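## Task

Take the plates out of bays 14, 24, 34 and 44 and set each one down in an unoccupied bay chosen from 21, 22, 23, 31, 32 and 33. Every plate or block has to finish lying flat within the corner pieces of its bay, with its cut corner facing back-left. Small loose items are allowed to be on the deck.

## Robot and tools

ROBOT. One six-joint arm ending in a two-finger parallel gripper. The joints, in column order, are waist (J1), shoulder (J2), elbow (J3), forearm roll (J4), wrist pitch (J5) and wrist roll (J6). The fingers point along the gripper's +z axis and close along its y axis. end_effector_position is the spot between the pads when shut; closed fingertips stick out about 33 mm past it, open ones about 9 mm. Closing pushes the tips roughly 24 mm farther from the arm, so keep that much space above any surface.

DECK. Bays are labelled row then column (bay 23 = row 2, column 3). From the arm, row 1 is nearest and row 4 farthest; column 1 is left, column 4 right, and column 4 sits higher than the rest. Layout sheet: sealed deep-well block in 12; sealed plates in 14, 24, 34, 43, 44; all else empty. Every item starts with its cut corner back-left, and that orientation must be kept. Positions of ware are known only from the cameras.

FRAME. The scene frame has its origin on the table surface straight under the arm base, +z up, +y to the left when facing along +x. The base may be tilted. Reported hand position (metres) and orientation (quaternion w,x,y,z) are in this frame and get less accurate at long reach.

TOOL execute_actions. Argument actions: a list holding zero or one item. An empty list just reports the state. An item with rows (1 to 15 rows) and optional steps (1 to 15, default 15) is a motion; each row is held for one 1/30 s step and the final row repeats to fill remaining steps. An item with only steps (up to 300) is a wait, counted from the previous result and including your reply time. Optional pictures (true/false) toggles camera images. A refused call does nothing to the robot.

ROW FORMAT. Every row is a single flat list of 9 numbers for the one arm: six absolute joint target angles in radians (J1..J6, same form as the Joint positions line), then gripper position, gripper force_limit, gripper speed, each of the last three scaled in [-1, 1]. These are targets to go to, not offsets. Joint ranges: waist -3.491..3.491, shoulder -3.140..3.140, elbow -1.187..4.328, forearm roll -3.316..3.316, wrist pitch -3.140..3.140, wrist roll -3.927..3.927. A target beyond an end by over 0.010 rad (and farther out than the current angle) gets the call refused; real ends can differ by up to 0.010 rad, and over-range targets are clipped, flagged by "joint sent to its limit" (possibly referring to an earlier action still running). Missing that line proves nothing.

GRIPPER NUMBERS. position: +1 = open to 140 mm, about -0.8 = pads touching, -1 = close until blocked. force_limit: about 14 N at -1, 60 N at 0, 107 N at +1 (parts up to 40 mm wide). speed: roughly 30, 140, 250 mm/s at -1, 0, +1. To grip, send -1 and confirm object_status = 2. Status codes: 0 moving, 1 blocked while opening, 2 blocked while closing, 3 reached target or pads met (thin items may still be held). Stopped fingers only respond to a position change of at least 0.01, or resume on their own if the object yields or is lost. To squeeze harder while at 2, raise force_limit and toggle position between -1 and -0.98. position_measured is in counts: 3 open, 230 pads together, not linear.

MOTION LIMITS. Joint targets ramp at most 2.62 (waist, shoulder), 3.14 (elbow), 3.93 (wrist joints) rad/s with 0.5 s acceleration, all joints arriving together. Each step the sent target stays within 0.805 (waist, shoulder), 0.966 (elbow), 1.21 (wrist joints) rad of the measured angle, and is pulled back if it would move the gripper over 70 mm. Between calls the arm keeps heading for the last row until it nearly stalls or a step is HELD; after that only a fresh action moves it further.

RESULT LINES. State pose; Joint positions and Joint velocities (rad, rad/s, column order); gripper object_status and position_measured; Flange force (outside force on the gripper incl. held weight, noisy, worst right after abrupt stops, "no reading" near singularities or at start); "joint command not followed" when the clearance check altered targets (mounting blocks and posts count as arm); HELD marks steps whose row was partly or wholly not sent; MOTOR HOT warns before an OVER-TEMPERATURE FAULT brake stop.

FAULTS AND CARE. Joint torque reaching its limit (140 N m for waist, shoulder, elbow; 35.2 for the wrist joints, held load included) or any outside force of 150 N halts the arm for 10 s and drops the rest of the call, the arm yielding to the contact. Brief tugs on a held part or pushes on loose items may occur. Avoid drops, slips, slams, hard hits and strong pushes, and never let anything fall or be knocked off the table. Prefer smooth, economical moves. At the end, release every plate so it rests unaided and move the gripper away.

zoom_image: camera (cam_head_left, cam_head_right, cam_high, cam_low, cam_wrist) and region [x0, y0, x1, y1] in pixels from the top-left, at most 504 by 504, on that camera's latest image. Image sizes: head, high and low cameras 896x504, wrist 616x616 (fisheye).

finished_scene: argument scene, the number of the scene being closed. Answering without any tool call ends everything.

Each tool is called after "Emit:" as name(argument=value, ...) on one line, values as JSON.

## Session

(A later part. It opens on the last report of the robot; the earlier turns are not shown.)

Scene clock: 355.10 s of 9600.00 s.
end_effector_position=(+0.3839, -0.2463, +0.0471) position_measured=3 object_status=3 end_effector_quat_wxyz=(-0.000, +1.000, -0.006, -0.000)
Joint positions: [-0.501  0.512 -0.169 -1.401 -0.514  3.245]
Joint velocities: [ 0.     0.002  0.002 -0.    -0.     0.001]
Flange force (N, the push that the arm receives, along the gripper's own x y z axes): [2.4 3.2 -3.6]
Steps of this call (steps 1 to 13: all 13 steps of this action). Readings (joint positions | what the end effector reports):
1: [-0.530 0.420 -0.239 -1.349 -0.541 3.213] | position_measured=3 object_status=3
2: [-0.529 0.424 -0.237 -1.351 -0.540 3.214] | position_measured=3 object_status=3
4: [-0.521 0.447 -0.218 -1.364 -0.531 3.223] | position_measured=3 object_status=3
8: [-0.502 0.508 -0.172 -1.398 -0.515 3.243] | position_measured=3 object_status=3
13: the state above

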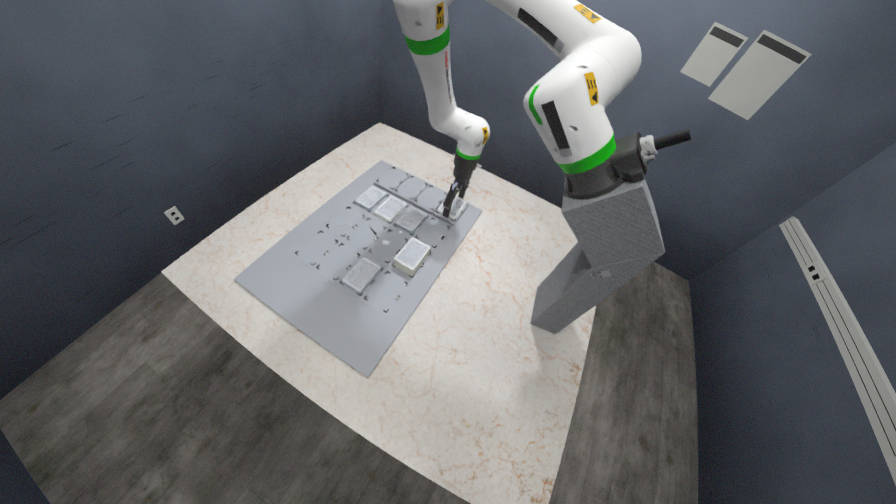

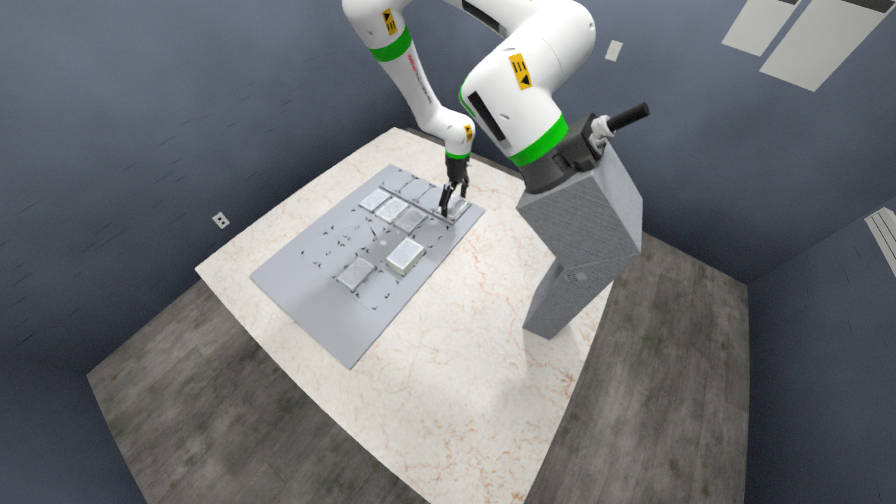

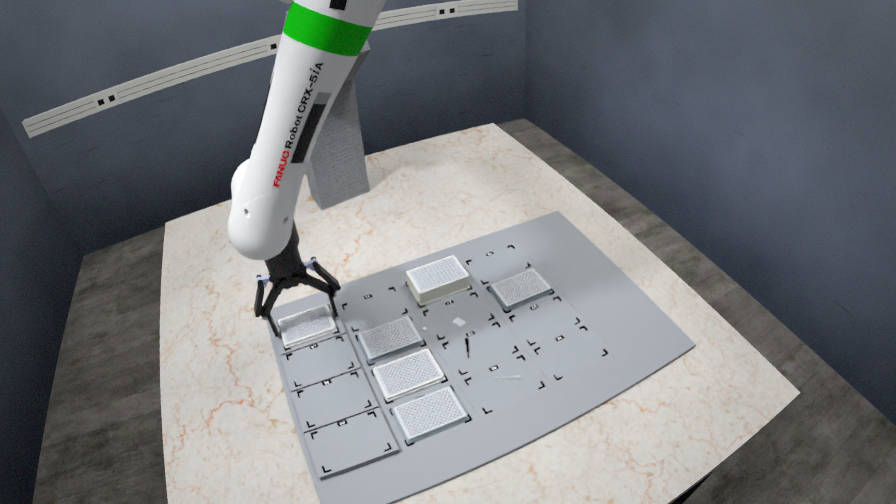

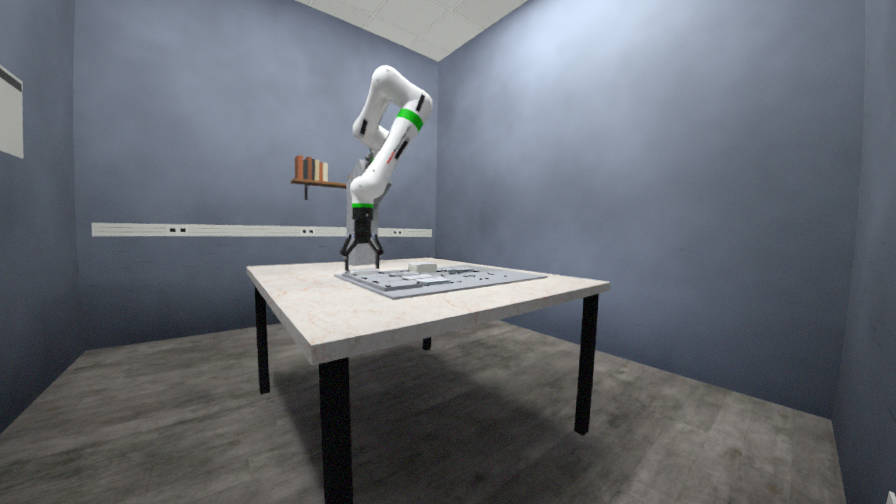

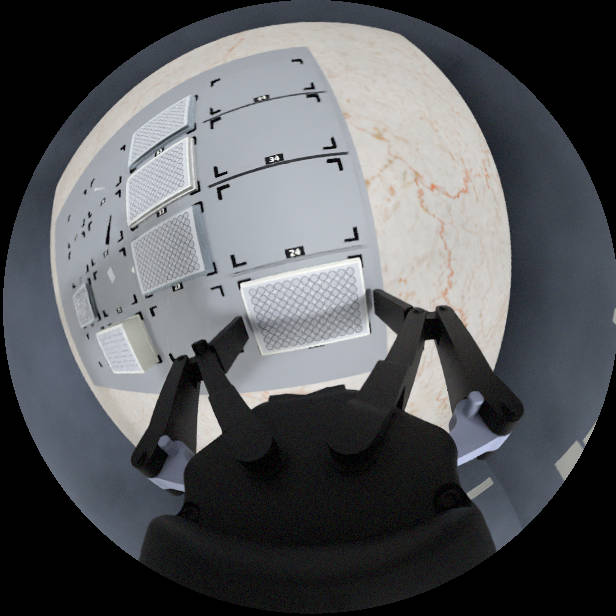

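Emit:
execute_actions(actions=[{"rows":[[-0.5006,0.5125,-0.1685,-1.4008,-0.5135,3.245,-1,-0.4,-0.6]],"steps":14}], pictures=false)

Emit:
execute_actions(actions=[{"rows":[[-0.53,0.42,-0.239,-1.349,-0.541,3.213,-0.98,0,0]],"steps":10}], pictures=false)

Emit:
execute_actions(actions=[{"rows":[[0.045,0.19,-0.33,-0.6,-0.17,2.08,-0.98,0,0]]}], pictures=false)

Emit:
execute_actions(actions=[{"steps":6}], pictures=false)

Emit:
execute_actions(actions=[{"rows":[[0.24,0.19,-0.36,0.55,-0.13,0.82,-0.98,0,0]]}], pictures=false)

Emit:
execute_actions(actions=[{"rows":[[0.478,0.245,-0.437,1.57,-0.25,-0.335,-0.98,0,0]]}], pictures=false)

Emit:
execute_actions(actions=[{"steps":22}], pictures=false)

Emit:
execute_actions(actions=[{"rows":[[0.4223,0.3412,-0.3697,1.7304,-0.2097,-0.472,-0.98,0,0]]}])

Emit:
zoom_image(camera="cam_wrist", region=[225,240,385,370])

Scene clock: 369.90 s of 9600.00 s.
end_effector_position=(+0.3838, -0.2462, +0.0471) position_measured=37 object_status=0 end_effector_quat_wxyz=(-0.000, +1.000, -0.006, -0.000)
Joint positions: [-0.501  0.512 -0.168 -1.401 -0.513  3.245]
Joint velocities: [-0.001 -0.    -0.     0.    -0.    -0.001]
Flange force (N, the push that the arm receives, along the gripper's own x y z axes): [-1.5 -3.7 -47.0]
Steps of this call (steps 1 to 15: the robot went on to your last target; steps 16 to 90: nothing new was sent; then 11.33 s passed at rest; steps 91 to 104: all 14 steps of this action). Readings (joint positions | what the end effector reports):
91: [-0.501 0.513 -0.168 -1.401 -0.513 3.245] | position_measured=3 object_status=0
92: [-0.501 0.513 -0.168 -1.401 -0.513 3.245] | position_measured=5 object_status=0
94: [-0.501 0.513 -0.168 -1.401 -0.513 3.245] | position_measured=13 object_status=0
98: [-0.501 0.513 -0.168 -1.401 -0.513 3.245] | position_measured=29 object_status=0
104: the state above

Scene clock: 370.23 s of 9600.00 s.
end_effector_position=(+0.3820, -0.2454, +0.0870) position_measured=40 object_status=2 end_effector_quat_wxyz=(-0.001, +1.000, -0.003, -0.001)
Joint positions: [-0.53   0.42  -0.239 -1.349 -0.541  3.213]
Joint velocities: [-0.002 -0.005 -0.009  0.006 -0.004 -0.004]
Flange force (N, the push that the arm receives, along the gripper's own x y z axes): [-0.4 -0.6 -8.2]
Steps of this call (steps 1 to 10: all 10 steps of this action). Readings (joint positions | what the end effector reports):
1: [-0.501 0.512 -0.169 -1.401 -0.513 3.245] | position_measured=37 object_status=0
2: [-0.502 0.509 -0.171 -1.400 -0.514 3.245] | position_measured=39 object_status=0
4: [-0.509 0.486 -0.189 -1.386 -0.521 3.236] | position_measured=40 object_status=0
8: [-0.529 0.425 -0.235 -1.352 -0.540 3.215] | position_measured=40 object_status=2
10: the state above

Scene clock: 370.73 s of 9600.00 s.
end_effector_position=(+0.4226, -0.1647, +0.0847) position_measured=40 object_status=2 end_effector_quat_wxyz=(+0.007, +0.999, -0.008, -0.044)
Joint positions: [-0.191  0.284 -0.293 -0.908 -0.321  2.547]
Joint velocities: [ 0.836 -0.334 -0.132  1.082  0.528 -1.641]
Flange force (N, the push that the arm receives, along the gripper's own x y z axes): [3.7 -2.9 -1.8]
Steps of this call (steps 1 to 15: all 15 steps of this action). Readings (joint positions | what the end effector reports):
1: [-0.530 0.420 -0.239 -1.349 -0.541 3.213] | position_measured=40 object_status=2
2: [-0.527 0.419 -0.239 -1.345 -0.539 3.207] | position_measured=40 object_status=2
4: [-0.509 0.412 -0.242 -1.322 -0.526 3.172] | position_measured=40 object_status=2
8: [-0.419 0.375 -0.257 -1.205 -0.466 2.996] | position_measured=40 object_status=2
15: the state above

Scene clock: 370.93 s of 9600.00 s.
end_effector_position=(+0.4727, -0.1180, +0.0865) position_measured=40 object_status=2 end_effector_quat_wxyz=(+0.005, +1.000, -0.008, -0.021)
Joint positions: [-0.039  0.224 -0.317 -0.71  -0.223  2.246]
Joint velocities: [ 0.674 -0.269 -0.106  0.872  0.426 -1.325]
Flange force (N, the push that the arm receives, along the gripper's own x y z axes): no reading
Steps of this call (steps 1 to 6: the robot went on to your last target). Readings (joint positions | what the end effector reports):
1: [-0.164 0.273 -0.297 -0.872 -0.303 2.492] | position_measured=40 object_status=2
2: [-0.137 0.263 -0.301 -0.837 -0.286 2.439] | position_measured=40 object_status=2
4: [-0.086 0.242 -0.309 -0.771 -0.254 2.339] | position_measured=40 object_status=2
6: the state above

Scene clock: 371.43 s of 9600.00 s.
end_effector_position=(+0.5829, -0.0527, +0.0865) position_measured=40 object_status=2 end_effector_quat_wxyz=(+0.010, +1.000, -0.013, -0.015)
Joint positions: [ 0.167  0.195 -0.349  0.148 -0.149  1.259]
Joint velocities: [ 0.302 -0.021 -0.047  1.648  0.078 -1.803]
Flange force (N, the push that the arm receives, along the gripper's own x y z axes): no reading
Steps of this call (steps 1 to 15: all 15 steps of this action). Readings (joint positions | what the end effector reports):
1: [-0.017 0.215 -0.320 -0.681 -0.210 2.202] | position_measured=40 object_status=2
2: [0.002 0.208 -0.323 -0.649 -0.198 2.156] | position_measured=40 object_status=2
4: [0.033 0.204 -0.328 -0.561 -0.185 2.039] | position_measured=40 object_status=2
8: [0.087 0.200 -0.336 -0.290 -0.170 1.734] | position_measured=40 object_status=2
15: the state above

Scene clock: 371.93 s of 9600.00 s.
end_effector_position=(+0.6171, +0.0974, +0.0749) position_measured=40 object_status=2 end_effector_quat_wxyz=(+0.014, +0.999, +0.007, -0.028)
Joint positions: [ 0.347  0.219 -0.397  0.968 -0.197  0.367]
Joint velocities: [ 0.315  0.062 -0.096  1.435 -0.125 -1.677]
Flange force (N, the push that the arm receives, along the gripper's own x y z axes): no reading
Steps of this call (steps 1 to 15: all 15 steps of this action). Readings (joint positions | what the end effector reports):
1: [0.177 0.194 -0.350 0.204 -0.147 1.198] | position_measured=40 object_status=2
2: [0.188 0.194 -0.352 0.260 -0.146 1.138] | position_measured=40 object_status=2
4: [0.215 0.195 -0.357 0.378 -0.148 1.021] | position_measured=40 object_status=2
8: [0.268 0.204 -0.373 0.608 -0.166 0.784] | position_measured=40 object_status=2
15: the state above

Scene clock: 372.67 s of 9600.00 s.
end_effector_position=(+0.5992, +0.2446, +0.0814) position_measured=40 object_status=2 end_effector_quat_wxyz=(-0.001, +1.000, -0.001, +0.001)
Joint positions: [ 0.478  0.245 -0.437  1.57  -0.25  -0.335]
Joint velocities: [ 0.001  0.001 -0.     0.002  0.    -0.001]
Flange force (N, the push that the arm receives, along the gripper's own x y z axes): no reading
Steps of this call (steps 1 to 22: the robot went on to your last target). Readings (joint positions | what the end effector reports):
1: [0.357 0.221 -0.400 1.016 -0.202 0.310] | position_measured=40 object_status=2
2: [0.368 0.223 -0.403 1.064 -0.206 0.254] | position_measured=40 object_status=2
4: [0.388 0.227 -0.410 1.159 -0.214 0.144] | position_measured=40 object_status=2
8: [0.428 0.235 -0.422 1.341 -0.230 -0.068] | position_measured=40 object_status=2
22: the state above

Scene clock: 373.17 s of 9600.00 s.
end_effector_position=(+0.5991, +0.2452, +0.0401) position_measured=40 object_status=2 end_effector_quat_wxyz=(-0.001, +1.000, -0.006, -0.001)
Joint positions: [ 0.422  0.341 -0.37   1.73  -0.21  -0.472]
Joint velocities: [-0.001  0.001  0.001 -0.    -0.001 -0.   ]
Flange force (N, the push that the arm receives, along the gripper's own x y z axes): no reading
Steps of this call (steps 1 to 15: all 15 steps of this action). Readings (joint positions | what the end effector reports):
1: [0.478 0.245 -0.437 1.570 -0.250 -0.335] | position_measured=40 object_status=2
2: [0.476 0.248 -0.435 1.576 -0.248 -0.340] | position_measured=40 object_status=2
4: [0.463 0.269 -0.419 1.611 -0.238 -0.370] | position_measured=40 object_status=2
8: [0.427 0.333 -0.375 1.716 -0.213 -0.460] | position_measured=40 object_status=2
15: the state above

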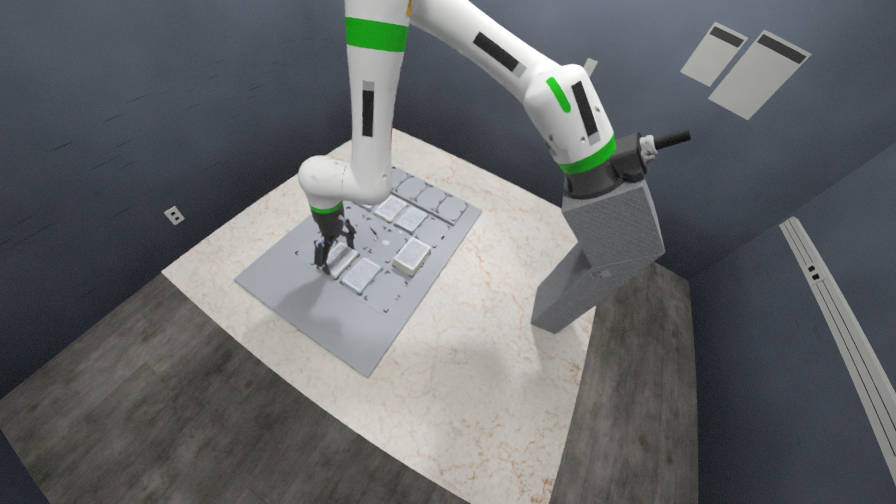

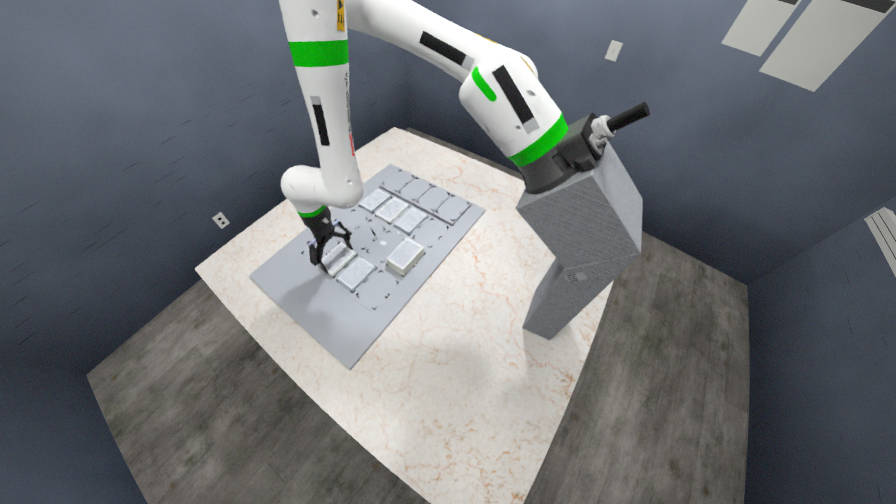

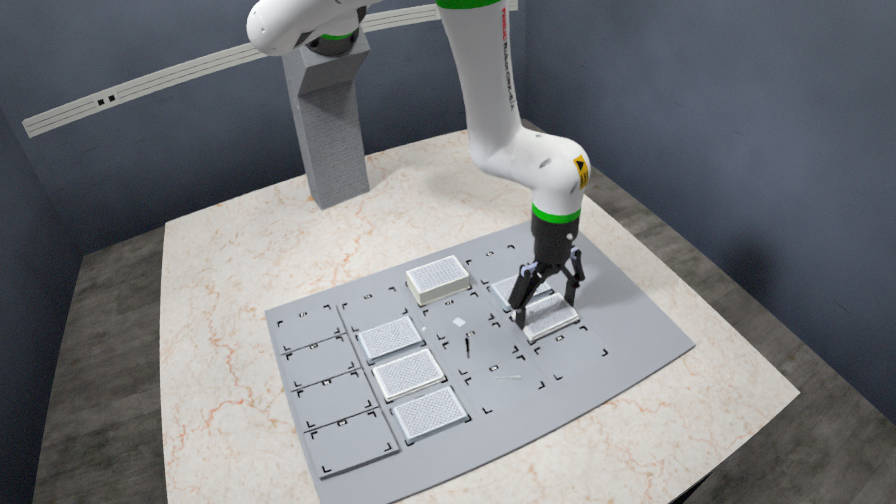

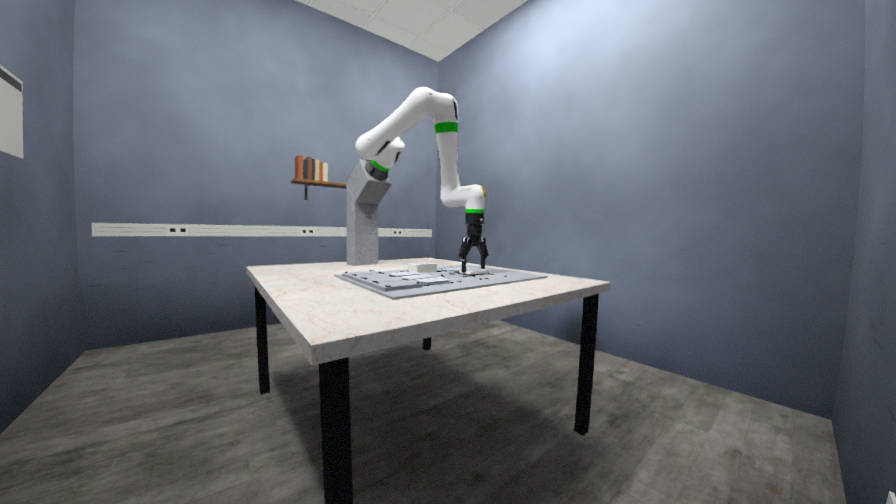

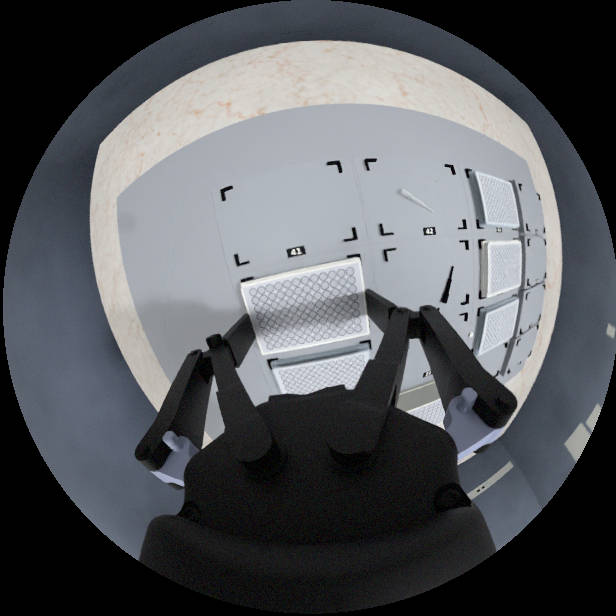

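Region (225, 240, 385, 370) of cam_wrist's 616x616 image, scaled by 3.150, with more detail than that image has; it fills the top 410 rows of this view, and the rest is white.

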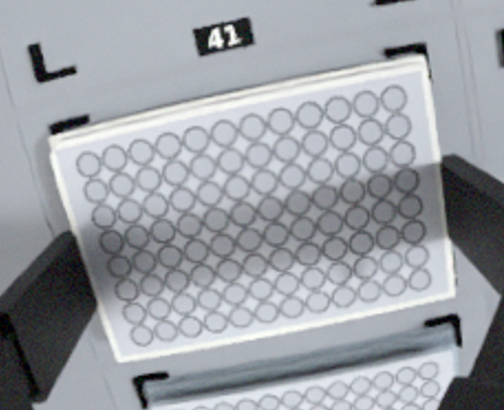

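Shift y −1 mm, lower, release.

Emit:
execute_actions(actions=[{"rows":[[0.4211,0.3412,-0.3697,1.7304,-0.2097,-0.4715,-0.98,0,0],[0.4211,0.3412,-0.3697,1.7304,-0.2097,-0.4715,-0.98,0,0],[0.4165,0.3486,-0.3641,1.7444,-0.2065,-0.4832,-0.98,0,0],[0.4165,0.3486,-0.3641,1.7444,-0.2065,-0.4832,-0.98,0,0],[0.4165,0.3486,-0.3641,1.7444,-0.2065,-0.4832,-0.98,0,0],[0.4119,0.3561,-0.3585,1.7584,-0.2033,-0.495,-0.98,0,0]],"steps":12}], pictures=false)

Emit:
execute_actions(actions=[{"rows":[[0.4119,0.3561,-0.3585,1.7584,-0.2033,-0.495,1,0,-0.5]],"steps":7}], pictures=false)

Emit:
execute_actions(actions=[{"rows":[[0.56,0.09,-0.53,1.34,-0.32,-0.14,1,0,0]]}])

Emit:
zoom_image(camera="cam_high", region=[470,250,610,360])

Emit:
zoom_image(camera="cam_head_left", region=[300,180,450,310])

Scene clock: 385.20 s of 9600.00 s.
end_effector_position=(+0.5991, +0.2441, +0.0335) position_measured=40 object_status=2 end_effector_quat_wxyz=(-0.000, +1.000, -0.006, -0.001)
Joint positions: [ 0.412  0.356 -0.359  1.758 -0.203 -0.495]
Joint velocities: [-0.002  0.003  0.003  0.007  0.003 -0.007]
Flange force (N, the push that the arm receives, along the gripper's own x y z axes): no reading
Steps of this call (steps 1 to 15: the robot went on to your last target; steps 16 to 90: nothing new was sent; then 8.63 s passed at rest; steps 91 to 102: all 12 steps of this action). Readings (joint positions | what the end effector reports):
91: [0.422 0.341 -0.370 1.730 -0.210 -0.472] | position_measured=40 object_status=2
92: [0.422 0.341 -0.370 1.730 -0.210 -0.472] | position_measured=40 object_status=2
94: [0.420 0.343 -0.368 1.735 -0.209 -0.475] | position_measured=40 object_status=2
98: [0.414 0.353 -0.361 1.752 -0.205 -0.490] | position_measured=40 object_status=2
102: the state above

Scene clock: 385.43 s of 9600.00 s.
end_effector_position=(+0.5991, +0.2440, +0.0333) position_measured=15 object_status=0 end_effector_quat_wxyz=(-0.000, +1.000, -0.006, -0.001)
Joint positions: [ 0.412  0.356 -0.359  1.758 -0.203 -0.495]
Joint velocities: [-0.    -0.    -0.    -0.    -0.    -0.001]
Flange force (N, the push that the arm receives, along the gripper's own x y z axes): no reading
Steps of this call (steps 1 to 7: all 7 steps of this action). Readings (joint positions | what the end effector reports):
1: [0.412 0.356 -0.359 1.758 -0.203 -0.495] | position_measured=40 object_status=0
2: [0.412 0.356 -0.359 1.758 -0.203 -0.495] | position_measured=40 object_status=0
4: [0.412 0.356 -0.359 1.758 -0.203 -0.495] | position_measured=29 object_status=0
7: the state above

Scene clock: 385.93 s of 9600.00 s.
end_effector_position=(+0.5949, +0.2358, +0.1438) position_measured=3 object_status=3 end_effector_quat_wxyz=(-0.002, +1.000, +0.002, +0.001)
Joint positions: [ 0.559  0.092 -0.528  1.344 -0.319 -0.143]
Joint velocities: [ 0.06  -0.109 -0.07  -0.17  -0.047  0.144]
Flange force (N, the push that the arm receives, along the gripper's own x y z axes): no reading
Steps of this call (steps 1 to 15: all 15 steps of this action). Readings (joint positions | what the end effector reports):
1: [0.412 0.356 -0.359 1.758 -0.203 -0.495] | position_measured=10 object_status=0
2: [0.413 0.354 -0.360 1.755 -0.204 -0.492] | position_measured=5 object_status=0
4: [0.425 0.332 -0.374 1.721 -0.214 -0.463] | position_measured=3 object_status=0
8: [0.483 0.228 -0.441 1.558 -0.259 -0.325] | position_measured=3 object_status=3
15: the state above

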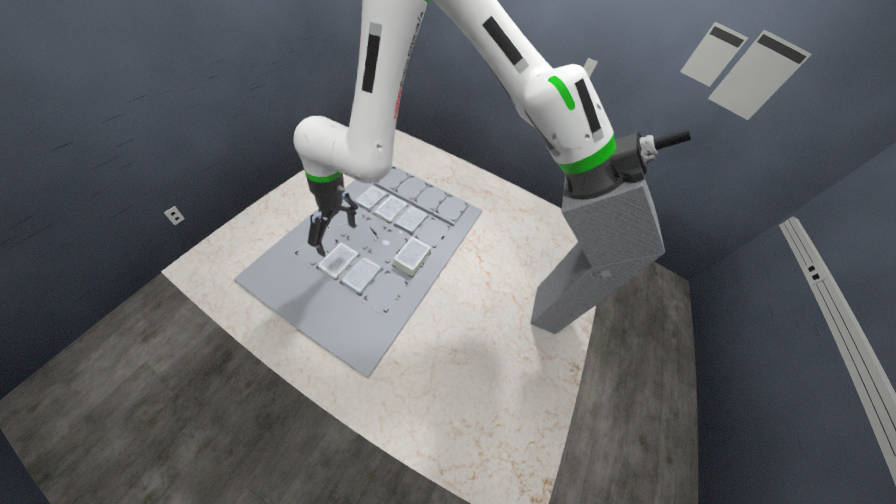

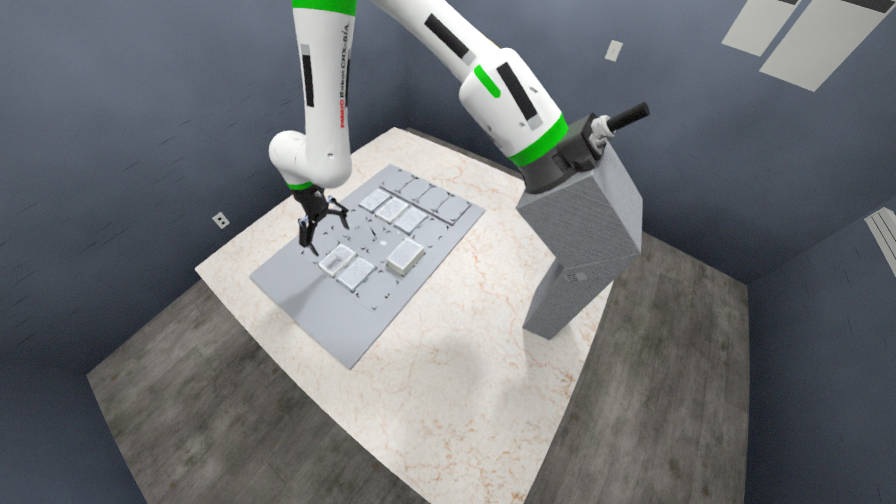

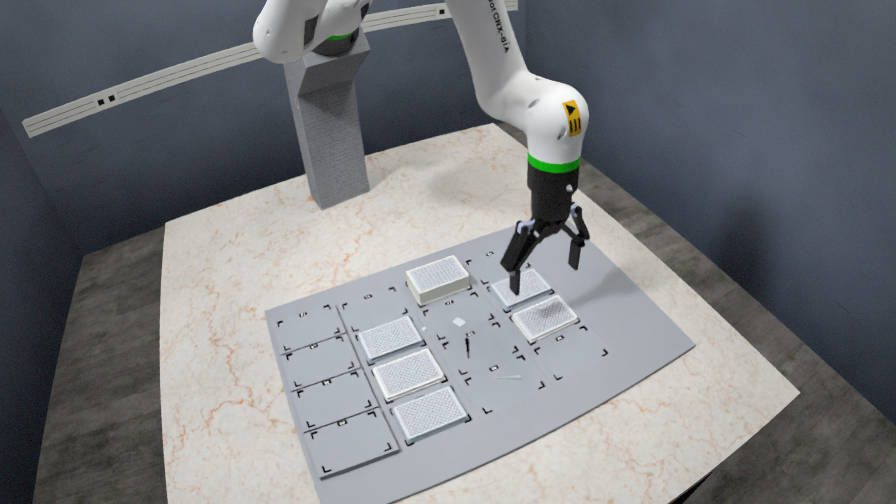

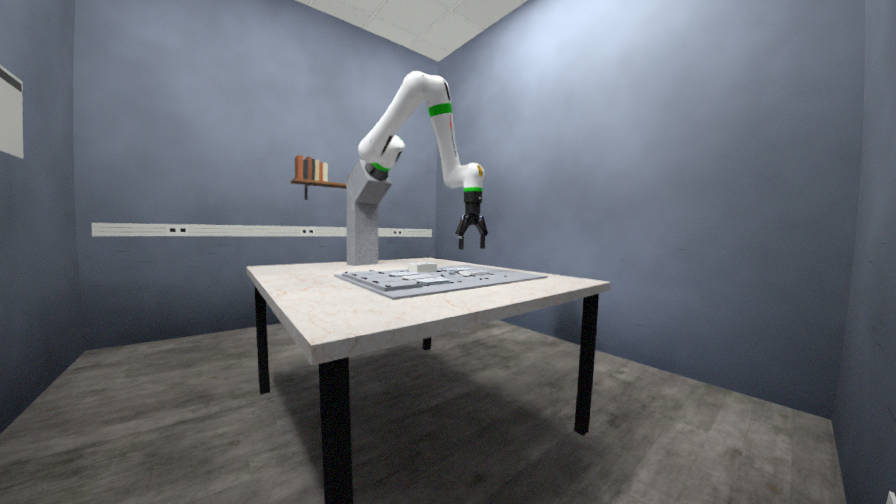

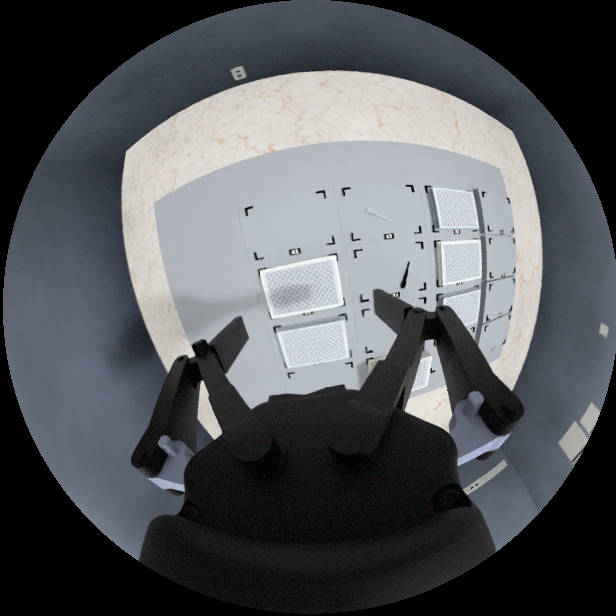

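Region (470, 250, 610, 360) of cam_high's 896x504 image, scaled by 3.600, with more detail than that image has; it fills the top 396 rows of this view, and the rest is white.

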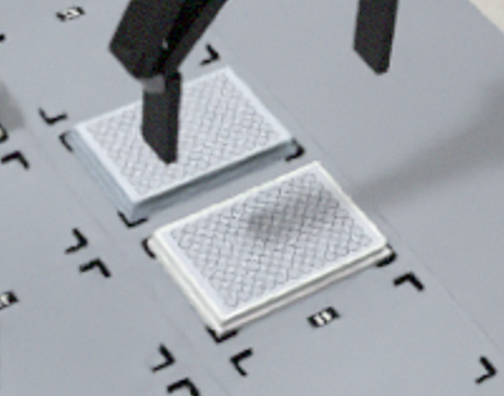

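Region (300, 180, 450, 310) of cam_head_left's 896x504 image, scaled by 3.360, with more detail than that image has; it fills the top 437 rows of this view, and the rest is white.

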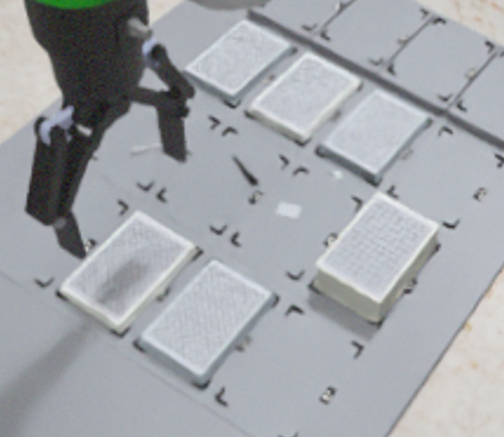

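Emit:
finished_scene(scene=1)

The scene is finished: the task was done.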